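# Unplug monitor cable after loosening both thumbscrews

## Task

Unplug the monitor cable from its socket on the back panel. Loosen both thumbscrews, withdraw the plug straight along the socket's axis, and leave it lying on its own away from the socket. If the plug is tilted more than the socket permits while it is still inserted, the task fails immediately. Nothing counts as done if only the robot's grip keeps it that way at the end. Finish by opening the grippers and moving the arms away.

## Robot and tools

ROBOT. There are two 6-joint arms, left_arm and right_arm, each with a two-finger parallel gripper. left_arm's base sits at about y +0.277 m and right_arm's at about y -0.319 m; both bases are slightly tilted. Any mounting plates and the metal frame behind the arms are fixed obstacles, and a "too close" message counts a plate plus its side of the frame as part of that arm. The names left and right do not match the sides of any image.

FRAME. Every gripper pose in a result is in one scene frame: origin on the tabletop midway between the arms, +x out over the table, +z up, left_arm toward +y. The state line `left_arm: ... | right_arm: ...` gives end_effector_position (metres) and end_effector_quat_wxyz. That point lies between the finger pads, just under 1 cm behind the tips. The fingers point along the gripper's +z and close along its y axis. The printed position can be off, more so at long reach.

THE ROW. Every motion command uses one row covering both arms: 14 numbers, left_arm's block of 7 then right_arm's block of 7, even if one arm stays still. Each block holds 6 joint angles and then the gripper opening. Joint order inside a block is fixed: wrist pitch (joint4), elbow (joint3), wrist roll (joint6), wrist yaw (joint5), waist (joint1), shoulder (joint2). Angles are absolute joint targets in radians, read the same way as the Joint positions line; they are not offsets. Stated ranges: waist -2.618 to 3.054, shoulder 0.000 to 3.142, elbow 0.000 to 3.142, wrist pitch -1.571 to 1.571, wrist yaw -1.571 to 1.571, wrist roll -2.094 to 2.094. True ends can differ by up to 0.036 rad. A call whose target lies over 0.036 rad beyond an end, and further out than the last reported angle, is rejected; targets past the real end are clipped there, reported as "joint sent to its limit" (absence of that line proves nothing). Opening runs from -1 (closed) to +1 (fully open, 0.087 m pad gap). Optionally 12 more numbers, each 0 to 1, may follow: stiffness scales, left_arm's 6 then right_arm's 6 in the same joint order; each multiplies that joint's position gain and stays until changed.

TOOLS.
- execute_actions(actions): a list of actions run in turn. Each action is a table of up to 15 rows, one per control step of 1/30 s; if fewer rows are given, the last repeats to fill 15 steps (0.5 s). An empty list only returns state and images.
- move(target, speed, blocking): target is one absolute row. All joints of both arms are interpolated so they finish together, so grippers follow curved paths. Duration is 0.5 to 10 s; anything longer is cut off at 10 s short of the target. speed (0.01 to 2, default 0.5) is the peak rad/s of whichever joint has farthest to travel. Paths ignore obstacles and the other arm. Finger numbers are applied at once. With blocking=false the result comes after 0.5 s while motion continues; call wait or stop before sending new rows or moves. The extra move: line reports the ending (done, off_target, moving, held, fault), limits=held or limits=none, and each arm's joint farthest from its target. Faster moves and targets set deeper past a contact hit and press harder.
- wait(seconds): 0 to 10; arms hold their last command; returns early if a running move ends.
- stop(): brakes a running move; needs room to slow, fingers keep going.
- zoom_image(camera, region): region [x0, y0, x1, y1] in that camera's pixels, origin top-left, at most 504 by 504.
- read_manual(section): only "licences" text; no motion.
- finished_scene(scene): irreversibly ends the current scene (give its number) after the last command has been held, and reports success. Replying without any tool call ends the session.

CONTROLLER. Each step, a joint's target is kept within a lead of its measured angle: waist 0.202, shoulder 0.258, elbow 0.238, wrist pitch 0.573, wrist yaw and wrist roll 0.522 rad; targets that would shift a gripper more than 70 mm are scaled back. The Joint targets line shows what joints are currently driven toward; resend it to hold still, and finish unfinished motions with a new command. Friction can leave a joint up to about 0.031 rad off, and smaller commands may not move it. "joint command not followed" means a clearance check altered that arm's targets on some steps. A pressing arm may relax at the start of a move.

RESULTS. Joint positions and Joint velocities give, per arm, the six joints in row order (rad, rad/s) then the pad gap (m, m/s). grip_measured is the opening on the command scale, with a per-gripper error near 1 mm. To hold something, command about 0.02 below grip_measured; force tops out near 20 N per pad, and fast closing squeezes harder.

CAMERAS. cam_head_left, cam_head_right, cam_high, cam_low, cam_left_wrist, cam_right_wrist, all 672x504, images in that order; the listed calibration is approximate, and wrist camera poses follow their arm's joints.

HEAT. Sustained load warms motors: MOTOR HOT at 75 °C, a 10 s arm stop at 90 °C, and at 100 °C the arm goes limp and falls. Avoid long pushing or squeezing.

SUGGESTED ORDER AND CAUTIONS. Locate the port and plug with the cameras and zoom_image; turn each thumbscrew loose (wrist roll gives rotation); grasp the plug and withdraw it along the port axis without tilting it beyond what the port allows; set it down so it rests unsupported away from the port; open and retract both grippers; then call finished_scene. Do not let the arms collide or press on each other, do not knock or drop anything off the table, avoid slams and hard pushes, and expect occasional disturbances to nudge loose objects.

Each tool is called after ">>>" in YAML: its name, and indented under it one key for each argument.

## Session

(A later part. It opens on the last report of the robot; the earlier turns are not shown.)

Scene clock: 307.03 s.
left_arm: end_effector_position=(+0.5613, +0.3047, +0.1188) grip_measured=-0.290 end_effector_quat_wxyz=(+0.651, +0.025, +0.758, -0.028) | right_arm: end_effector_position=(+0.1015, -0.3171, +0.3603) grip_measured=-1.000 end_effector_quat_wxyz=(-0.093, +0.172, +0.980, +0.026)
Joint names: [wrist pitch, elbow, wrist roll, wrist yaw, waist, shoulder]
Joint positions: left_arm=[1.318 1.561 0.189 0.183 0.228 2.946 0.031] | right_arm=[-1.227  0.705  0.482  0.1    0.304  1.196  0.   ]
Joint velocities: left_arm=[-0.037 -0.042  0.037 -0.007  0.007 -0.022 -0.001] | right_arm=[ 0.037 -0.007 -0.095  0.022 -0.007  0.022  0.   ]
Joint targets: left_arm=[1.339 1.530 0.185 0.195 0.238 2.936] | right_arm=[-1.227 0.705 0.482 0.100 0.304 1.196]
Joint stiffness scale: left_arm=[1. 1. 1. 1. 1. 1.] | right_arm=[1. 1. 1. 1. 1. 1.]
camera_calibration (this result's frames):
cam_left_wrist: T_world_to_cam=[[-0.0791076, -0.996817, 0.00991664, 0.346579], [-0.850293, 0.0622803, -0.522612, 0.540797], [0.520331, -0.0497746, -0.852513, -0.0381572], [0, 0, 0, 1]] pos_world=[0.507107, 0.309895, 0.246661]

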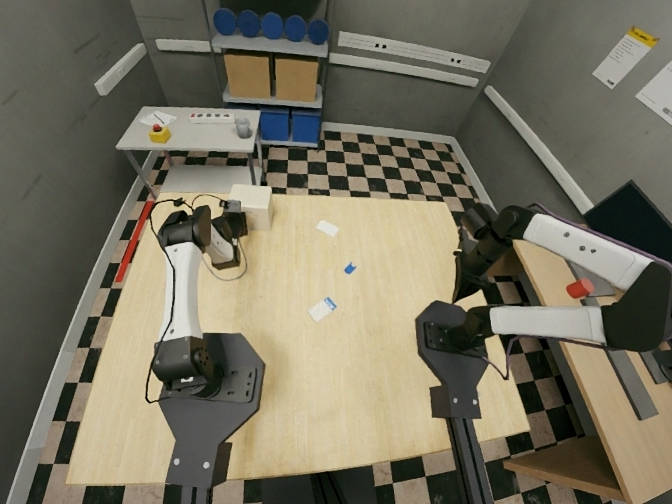

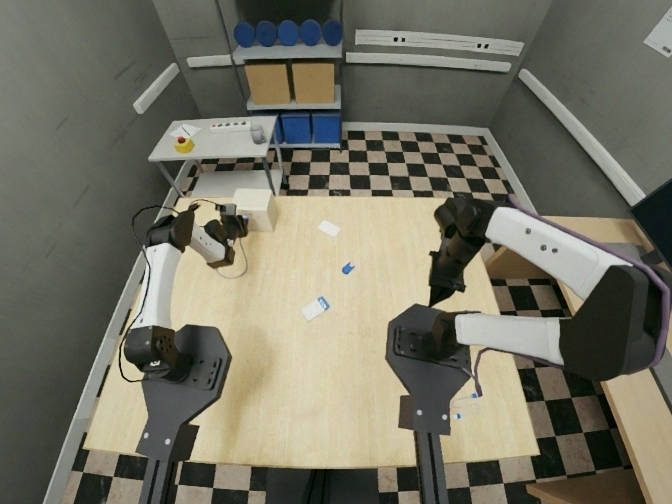

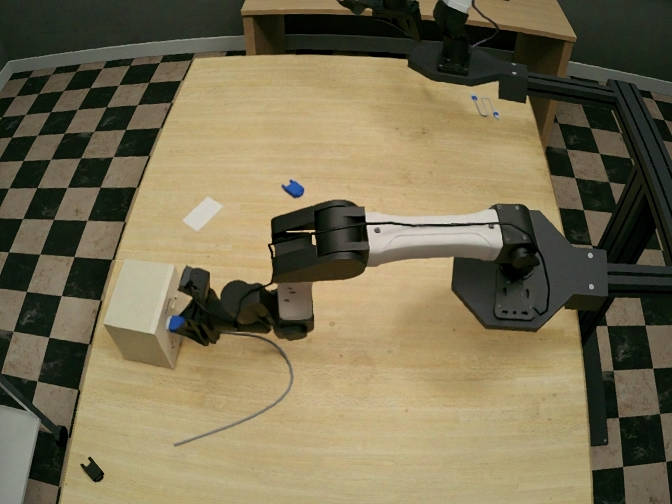

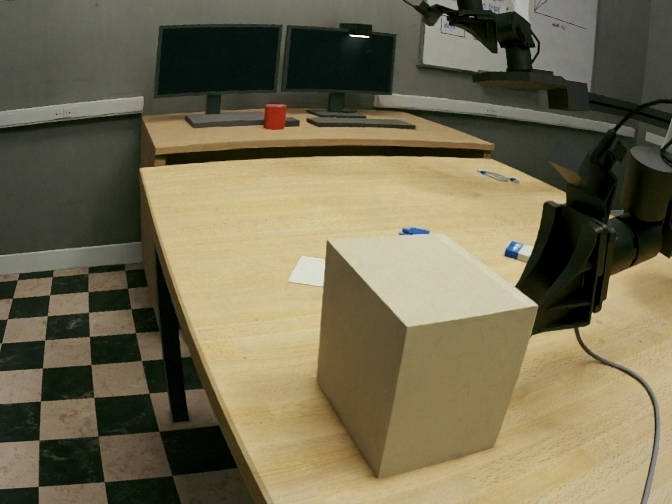

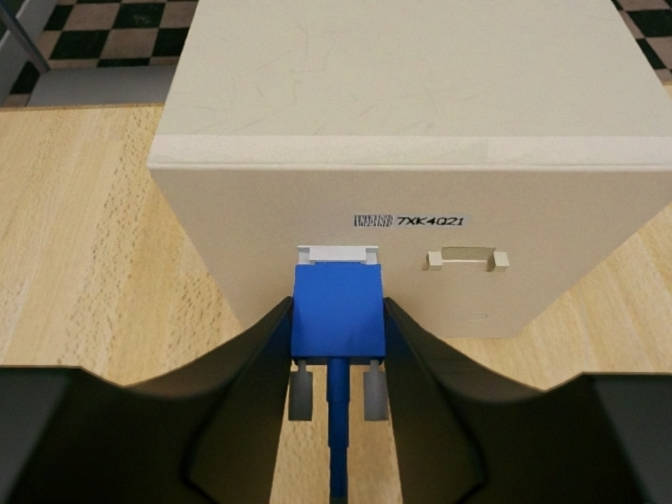

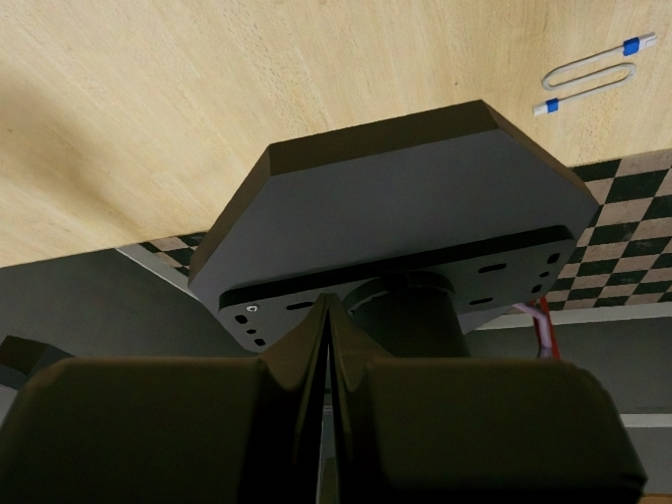

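>>> execute_actions:
  actions:
    - [[1.324,1.525,0.185,0.195,0.2385,2.943,-0.36,-1.227,0.705,0.482,0.1,0.304,1.196,-1],[1.326,1.522,0.185,0.195,0.2385,2.942,-0.36,-1.227,0.705,0.482,0.1,0.304,1.196,-1],[1.328,1.519,0.185,0.195,0.239,2.9415,-0.36,-1.227,0.705,0.482,0.1,0.304,1.196,-1],[1.33,1.516,0.185,0.195,0.239,2.941,-0.36,-1.227,0.705,0.482,0.1,0.304,1.196,-1],[1.332,1.513,0.185,0.196,0.239,2.94,-0.36,-1.227,0.705,0.482,0.1,0.304,1.196,-1],[1.335,1.51,0.185,0.196,0.2395,2.9395,-0.36,-1.227,0.705,0.482,0.1,0.304,1.196,-1],[1.337,1.507,0.185,0.196,0.2395,2.939,-0.36,-1.227,0.705,0.482,0.1,0.304,1.196,-1],[1.339,1.504,0.185,0.196,0.24,2.938,-0.36,-1.227,0.705,0.482,0.1,0.304,1.196,-1],[1.342,1.501,0.185,0.197,0.24,2.937,-0.36,-1.227,0.705,0.482,0.1,0.304,1.196,-1],[1.344,1.498,0.185,0.197,0.24,2.9365,-0.36,-1.227,0.705,0.482,0.1,0.304,1.196,-1],[1.346,1.495,0.185,0.197,0.2405,2.936,-0.36,-1.227,0.705,0.482,0.1,0.304,1.196,-1]]

Scene clock: 308.10 s.
left_arm: end_effector_position=(+0.5472, +0.3027, +0.1089) grip_measured=-0.290 end_effector_quat_wxyz=(+0.640, +0.024, +0.768, -0.031) | right_arm: end_effector_position=(+0.1015, -0.3171, +0.3603) grip_measured=-1.000 end_effector_quat_wxyz=(-0.093, +0.172, +0.980, +0.026)
Joint names: [wrist pitch, elbow, wrist roll, wrist yaw, waist, shoulder]
Joint positions: left_arm=[1.334 1.511 0.189 0.185 0.231 2.943 0.031] | right_arm=[-1.227  0.705  0.482  0.1    0.304  1.196  0.   ]
Joint velocities: left_arm=[ 0.037 -0.002  0.022  0.007  0.012 -0.007 -0.001] | right_arm=[ 0.051  0.012 -0.022 -0.022 -0.012  0.007  0.   ]
Joint targets: left_arm=[1.346 1.495 0.185 0.197 0.241 2.936] | right_arm=[-1.227 0.705 0.482 0.100 0.304 1.196]
Joint stiffness scale: left_arm=[1. 1. 1. 1. 1. 1.] | right_arm=[1. 1. 1. 1. 1. 1.]
camera_calibration (this result's frames):
cam_left_wrist: T_world_to_cam=[[-0.0822817, -0.996471, 0.0165832, 0.344479], [-0.865582, 0.0632067, -0.496762, 0.529004], [0.493961, -0.0552285, -0.867728, -0.0216174], [0, 0, 0, 1]] pos_world=[0.496919, 0.308633, 0.238319]

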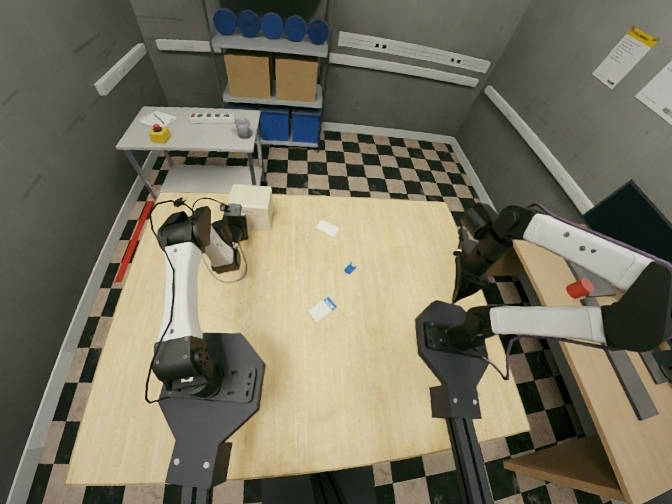

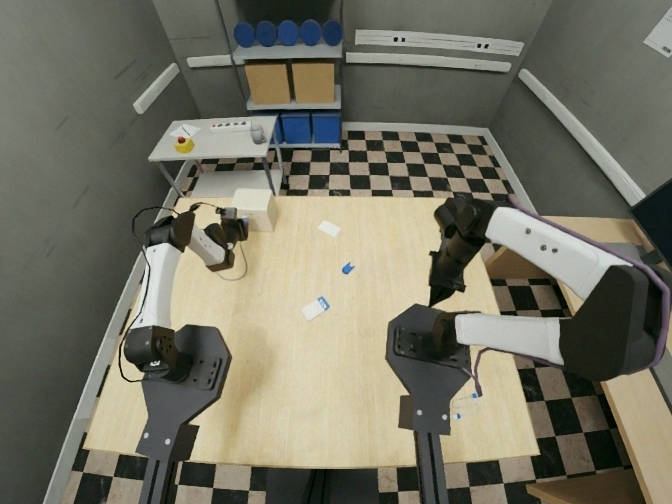

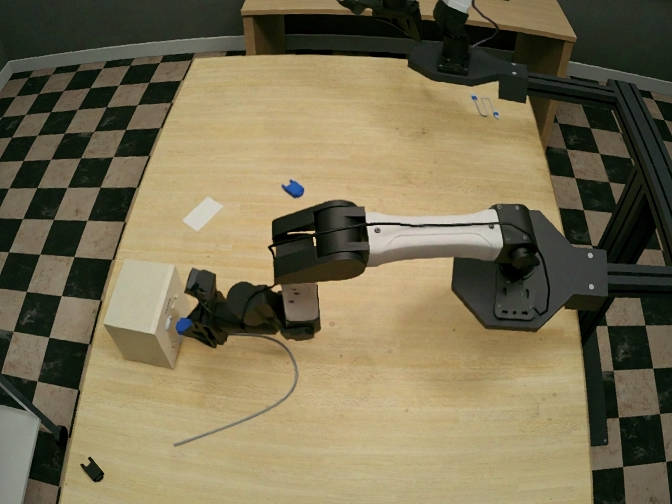

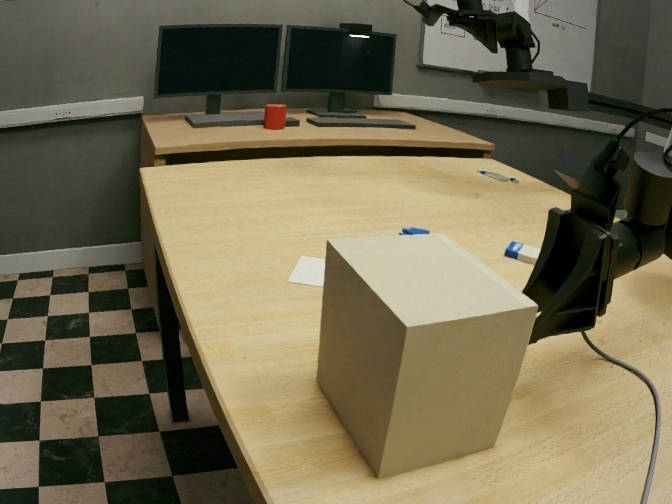

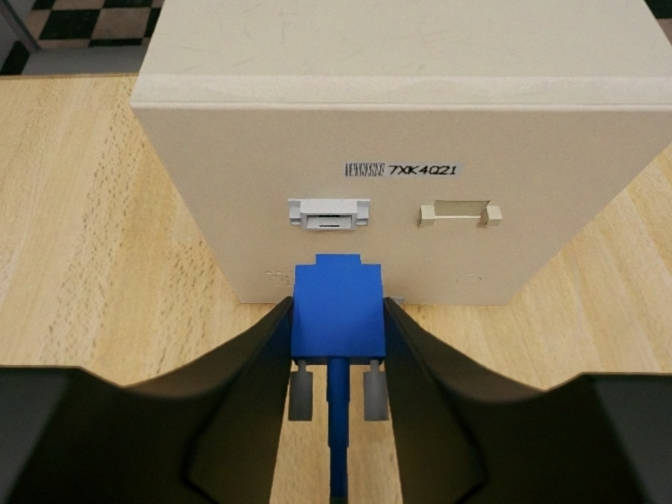

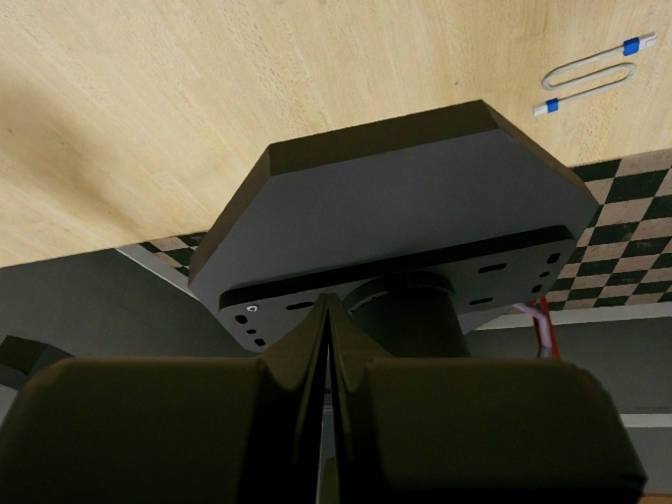

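>>> move:
  target: [1.4,1.495,0.185,0.197,0.241,3.12,-0.36,-1.227,0.705,0.482,0.1,0.304,1.196,-1]
  speed: 0.3

Scene clock: 309.70 s.
left_arm: end_effector_position=(+0.4951, +0.2821, +0.0318) grip_measured=-0.290 end_effector_quat_wxyz=(+0.595, +0.025, +0.802, -0.045) | right_arm: end_effector_position=(+0.1015, -0.3171, +0.3603) grip_measured=-1.000 end_effector_quat_wxyz=(-0.093, +0.172, +0.980, +0.026)
Joint names: [wrist pitch, elbow, wrist roll, wrist yaw, waist, shoulder]
Joint positions: left_arm=[1.386 1.511 0.189 0.186 0.231 3.111 0.031] | right_arm=[-1.227  0.705  0.482  0.1    0.304  1.196  0.   ]
Joint velocities: left_arm=[ 0.022 -0.012 -0.007  0.022 -0.017 -0.017  0.001] | right_arm=[-0.022  0.002  0.051 -0.022 -0.002 -0.017  0.   ]
Joint targets: left_arm=[1.400 1.495 0.185 0.197 0.241 3.120] | right_arm=[-1.227 0.705 0.482 0.100 0.304 1.196]
Joint stiffness scale: left_arm=[1. 1. 1. 1. 1. 1.] | right_arm=[1. 1. 1. 1. 1. 1.]
move: done; limits=none; left_arm: farthest joint: the elbow, 0.016 radians from its target (0.016 radians at the start); right_arm: farthest joint: the waist, 0.000 radians from its target (0.000 radians at the start)
camera_calibration (this result's frames):
cam_left_wrist: T_world_to_cam=[[-0.0987821, -0.994169, 0.0432512, 0.327626], [-0.915108, 0.0736803, -0.396419, 0.465231], [0.390921, -0.0787387, -0.91705, -0.00472342], [0, 0, 0, 1]] pos_world=[0.459947, 0.291065, 0.165925]

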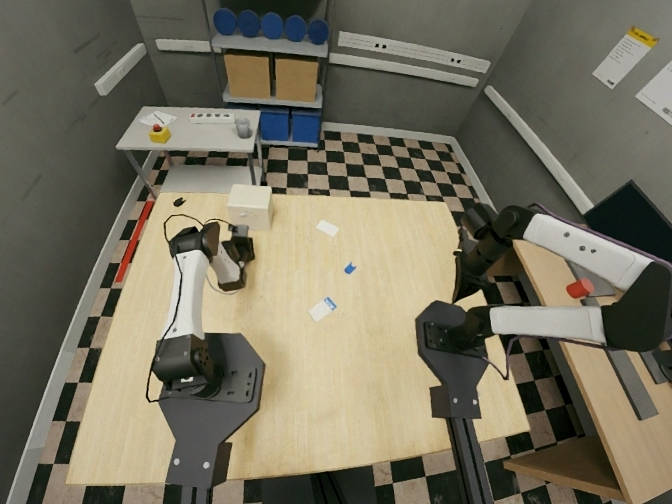

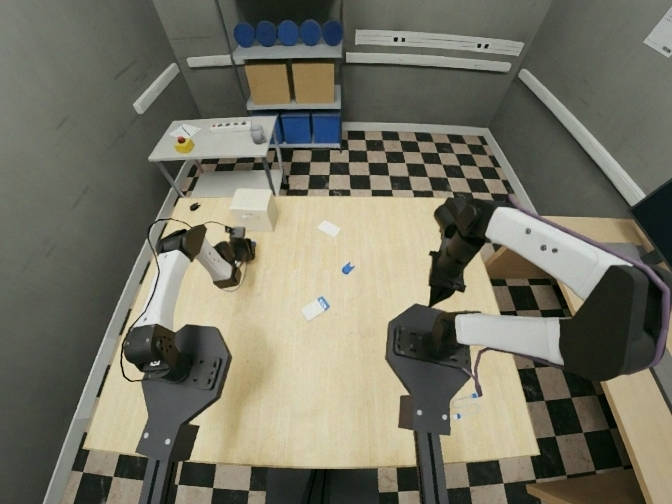

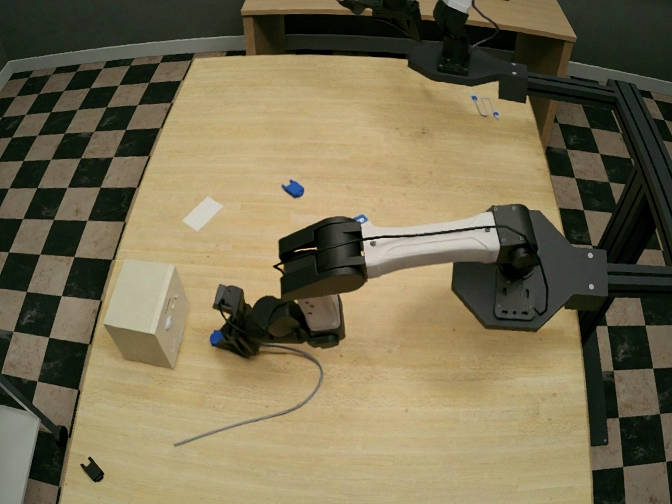

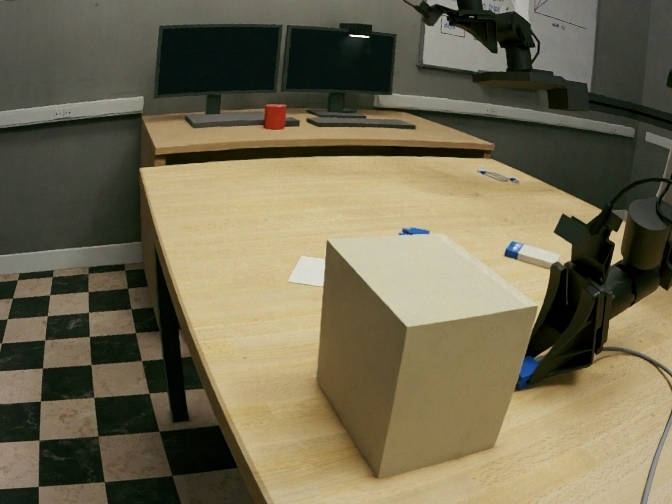

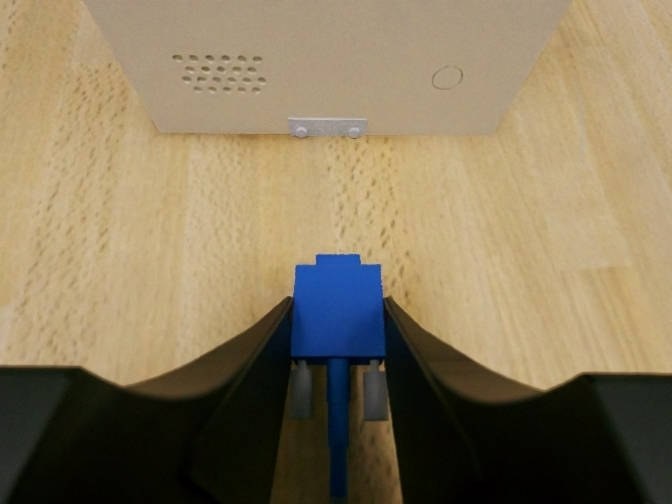

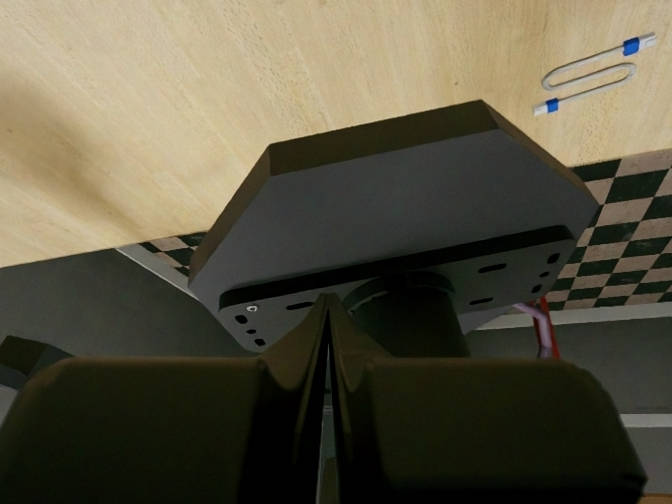

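Lower softly with the compliant wrist, then release and lift.

>>> execute_actions:
  actions:
    - [[1.37,1.495,0.17,0.197,0.241,3.128,-0.36,-1.227,0.705,0.482,0.1,0.304,1.196,-1],[1.35,1.495,0.16,0.197,0.241,3.131,-0.36,-1.227,0.705,0.482,0.1,0.304,1.196,-1],[1.33,1.495,0.15,0.197,0.241,3.131,-0.36,-1.227,0.705,0.482,0.1,0.304,1.196,-1],[1.31,1.495,0.15,0.197,0.241,3.131,-0.36,-1.227,0.705,0.482,0.1,0.304,1.196,-1],[1.295,1.495,0.15,0.197,0.241,3.131,-0.36,-1.227,0.705,0.482,0.1,0.304,1.196,-1]]

Scene clock: 310.50 s.
left_arm: end_effector_position=(+0.4922, +0.2797, +0.0267) grip_measured=-0.290 end_effector_quat_wxyz=(+0.585, +0.015, +0.809, -0.056) | right_arm: end_effector_position=(+0.1015, -0.3171, +0.3603) grip_measured=-1.000 end_effector_quat_wxyz=(-0.093, +0.172, +0.980, +0.026)
Joint names: [wrist pitch, elbow, wrist roll, wrist yaw, waist, shoulder]
Joint positions: left_arm=[1.362 1.511 0.164 0.186 0.231 3.111 0.031] | right_arm=[-1.227  0.705  0.482  0.1    0.304  1.196  0.   ]
Joint velocities: left_arm=[ 0.037 -0.002 -0.095 -0.051 -0.002  0.022  0.001] | right_arm=[-0.037  0.007  0.051 -0.007 -0.012 -0.002  0.   ]
Joint targets: left_arm=[1.295 1.495 0.150 0.197 0.241 3.131] | right_arm=[-1.227 0.705 0.482 0.100 0.304 1.196]
Joint stiffness scale: left_arm=[1. 1. 1. 1. 1. 1.] | right_arm=[1. 1. 1. 1. 1. 1.]
camera_calibration (this result's frames):
cam_left_wrist: T_world_to_cam=[[-0.0944285, -0.992848, 0.073042, 0.321818], [-0.925305, 0.0604625, -0.374373, 0.468864], [0.36728, -0.102938, -0.924397, 0.010134], [0, 0, 0, 1]] pos_world=[0.460508, 0.292211, 0.161392]

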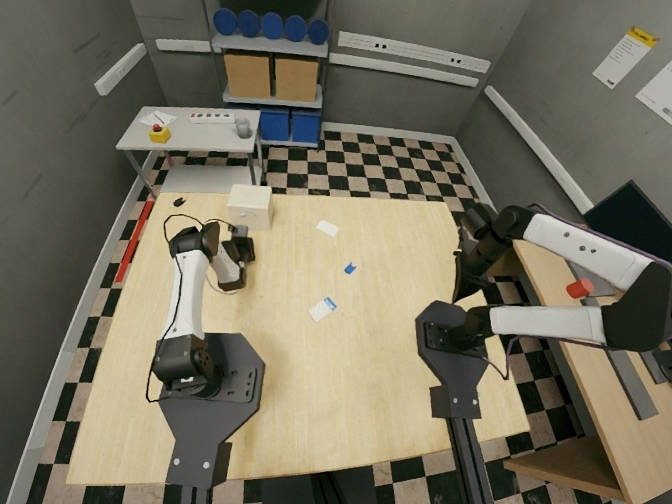

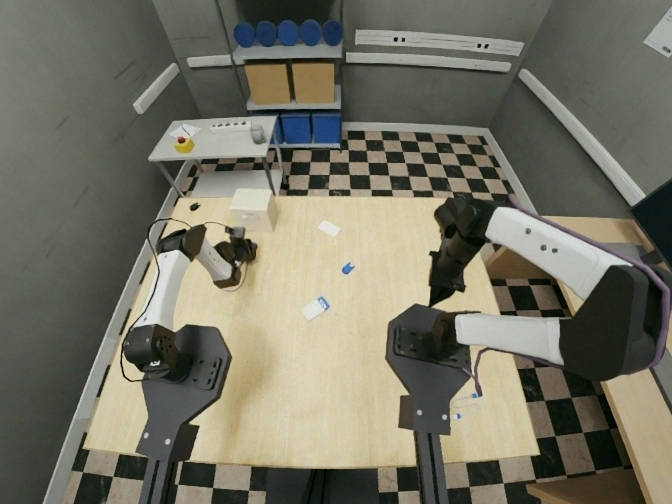

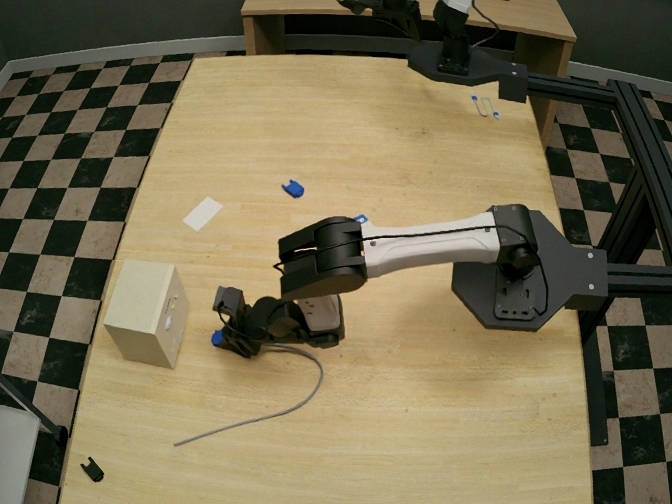

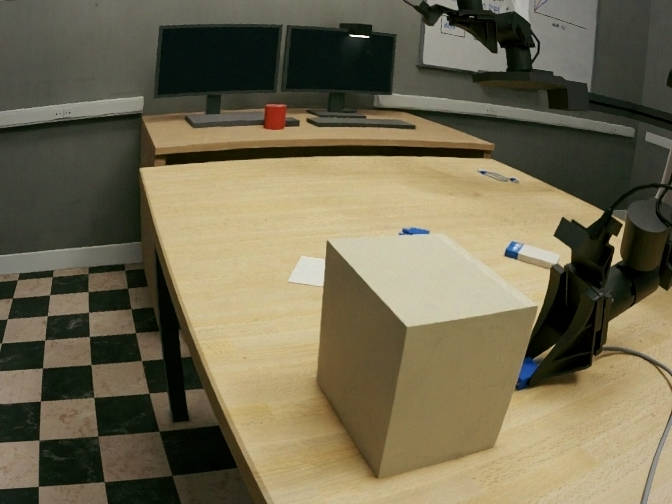

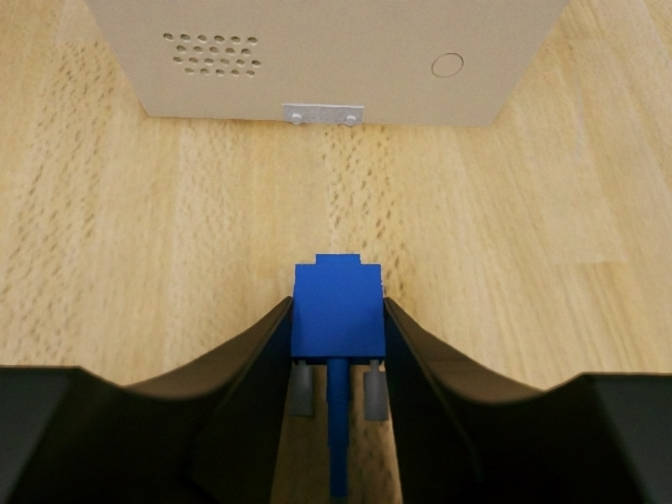

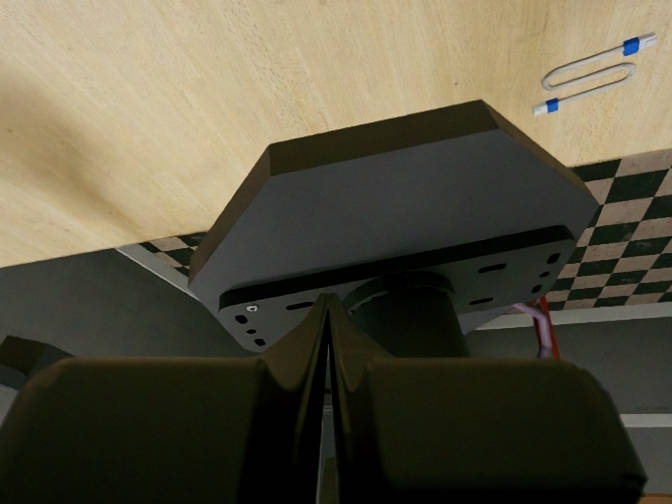

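In contact. Release and clear.

>>> execute_actions:
  actions:
    - [[1.355,1.495,0.17,0.197,0.241,3.115,-0.27,-1.227,0.705,0.482,0.1,0.304,1.196,-1],[1.355,1.495,0.17,0.197,0.241,3.115,-0.24,-1.227,0.705,0.482,0.1,0.304,1.196,-1],[1.355,1.495,0.17,0.197,0.241,3.115,-0.15,-1.227,0.705,0.482,0.1,0.304,1.196,-1],[1.355,1.495,0.17,0.197,0.241,3.115,0.1,-1.227,0.705,0.482,0.1,0.304,1.196,-1],[1.355,1.495,0.17,0.197,0.241,3.115,0.1,-1.227,0.705,0.482,0.1,0.304,1.196,-1],[1.355,1.47,0.17,0.197,0.241,3.08,0.1,-1.227,0.705,0.482,0.1,0.304,1.196,-1],[1.355,1.45,0.17,0.197,0.241,3.05,0.1,-1.227,0.705,0.482,0.1,0.304,1.196,-1],[1.355,1.42,0.17,0.197,0.241,3.02,0.1,-1.227,0.705,0.482,0.1,0.304,1.196,-1],[1.355,1.39,0.17,0.197,0.241,2.99,0.1,-1.227,0.705,0.482,0.1,0.304,1.196,-1],[1.355,1.36,0.17,0.197,0.241,2.95,0.1,-1.227,0.705,0.482,0.1,0.304,1.196,-1],[1.355,1.32,0.17,0.197,0.241,2.91,0.1,-1.227,0.705,0.482,0.1,0.304,1.196,-1],[1.355,1.28,0.17,0.197,0.241,2.87,0.1,-1.227,0.705,0.482,0.1,0.304,1.196,-1],[1.355,1.24,0.17,0.197,0.241,2.83,0.1,-1.227,0.705,0.482,0.1,0.304,1.196,-1],[1.355,1.2,0.17,0.197,0.241,2.79,0.1,-1.227,0.705,0.482,0.1,0.304,1.196,-1],[1.355,1.16,0.17,0.197,0.241,2.75,0.1,-1.227,0.705,0.482,0.1,0.304,1.196,-1]]
    - [[1.355,1.12,0.17,0.197,0.241,2.7,0.1,-1.227,0.705,0.482,0.1,0.304,1.196,-1],[1.355,1.08,0.17,0.197,0.241,2.65,0.1,-1.227,0.705,0.482,0.1,0.304,1.196,-1],[1.355,1.04,0.17,0.197,0.241,2.6,0.1,-1.227,0.705,0.482,0.1,0.304,1.196,-1],[1.355,1.0,0.17,0.197,0.241,2.55,0.1,-1.227,0.705,0.482,0.1,0.304,1.196,-1],[1.355,0.96,0.17,0.197,0.241,2.5,0.1,-1.227,0.705,0.482,0.1,0.304,1.196,-1],[1.355,0.93,0.17,0.197,0.241,2.46,0.1,-1.227,0.705,0.482,0.1,0.304,1.196,-1],[1.355,0.91,0.17,0.197,0.241,2.43,0.1,-1.227,0.705,0.482,0.1,0.304,1.196,-1]]

Scene clock: 312.50 s.
left_arm: end_effector_position=(+0.4837, +0.3124, +0.2294) grip_measured=+0.100 end_effector_quat_wxyz=(+0.634, +0.016, +0.772, -0.042) | right_arm: end_effector_position=(+0.1015, -0.3171, +0.3603) grip_measured=-1.000 end_effector_quat_wxyz=(-0.093, +0.172, +0.980, +0.026)
Joint names: [wrist pitch, elbow, wrist roll, wrist yaw, waist, shoulder]
Joint positions: left_arm=[1.376 0.93  0.165 0.188 0.231 2.419 0.048] | right_arm=[-1.227  0.705  0.482  0.1    0.304  1.196  0.   ]
Joint velocities: left_arm=[ 0.022 -0.056 -0.022 -0.081 -0.012 -0.007  0.001] | right_arm=[-0.007 -0.012 -0.007 -0.037 -0.002  0.032  0.   ]
Joint targets: left_arm=[1.355 0.910 0.170 0.197 0.241 2.430] | right_arm=[-1.227 0.705 0.482 0.100 0.304 1.196]
Joint stiffness scale: left_arm=[1. 1. 1. 1. 1. 1.] | right_arm=[1. 1. 1. 1. 1. 1.]
camera_calibration (this result's frames):
cam_left_wrist: T_world_to_cam=[[-0.0830418, -0.995551, 0.0445282, 0.340592], [-0.873481, 0.0512045, -0.484158, 0.537958], [0.479724, -0.0791, -0.873847, 0.130591], [0, 0, 0, 1]] pos_world=[0.435532, 0.32186, 0.359408]

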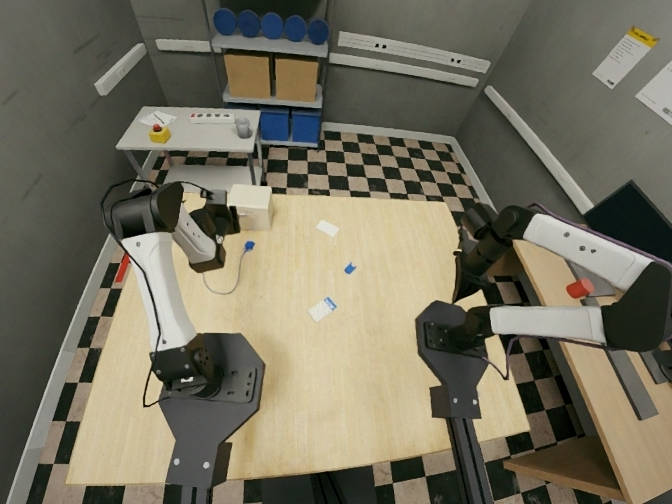

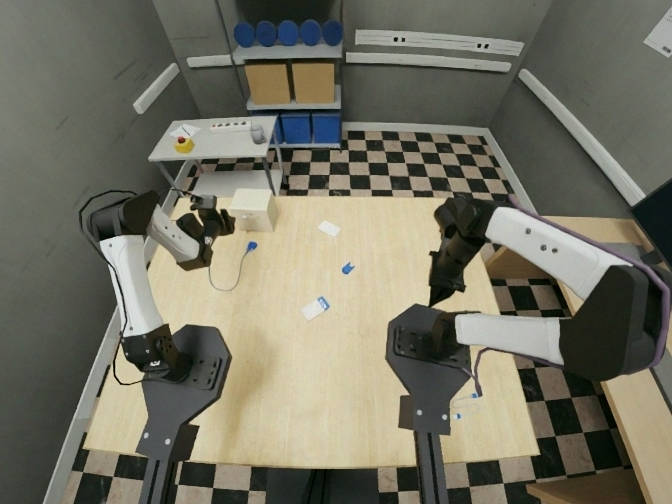

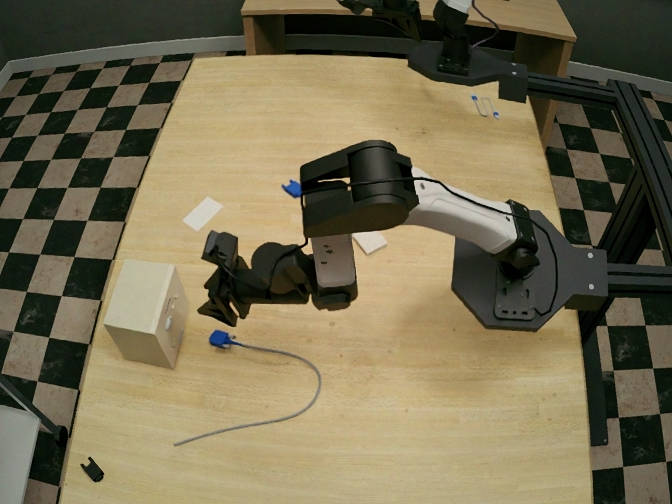

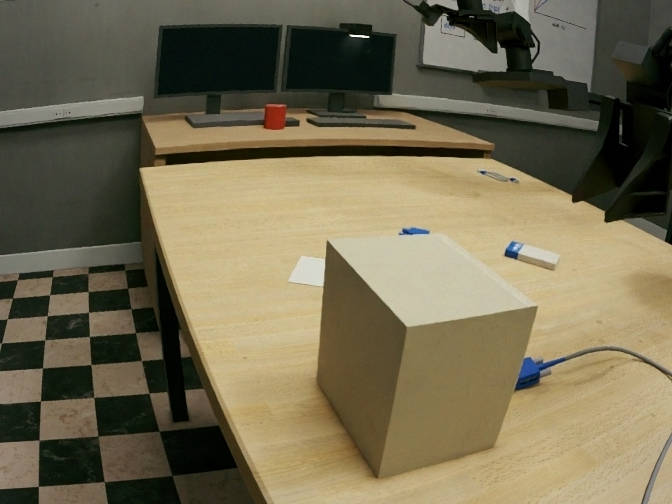

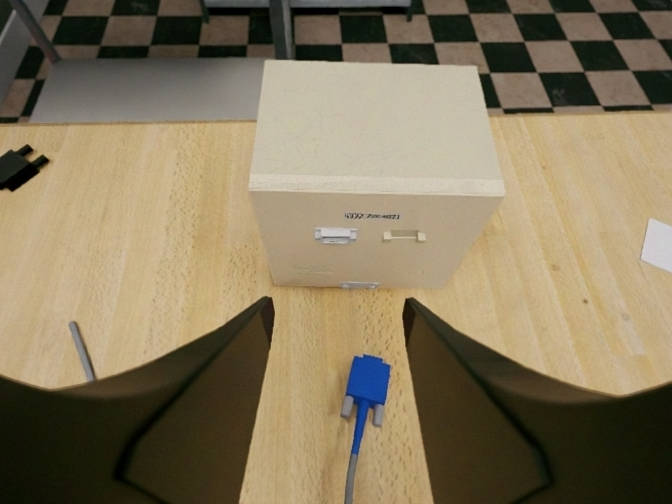

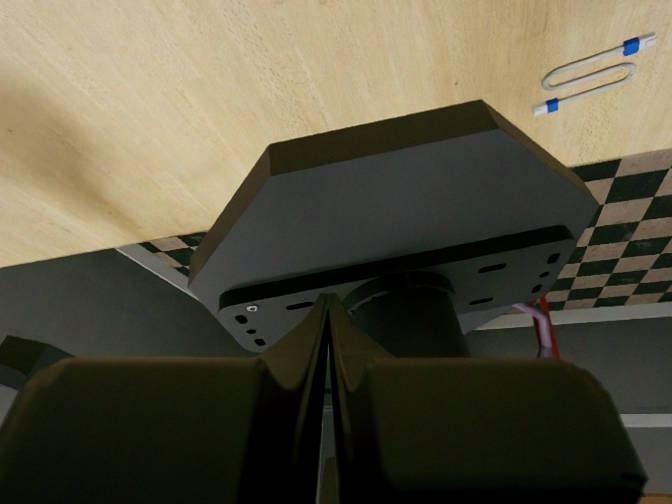

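>>> finished_scene:
  scene: 1

The scene is finished: the task was done.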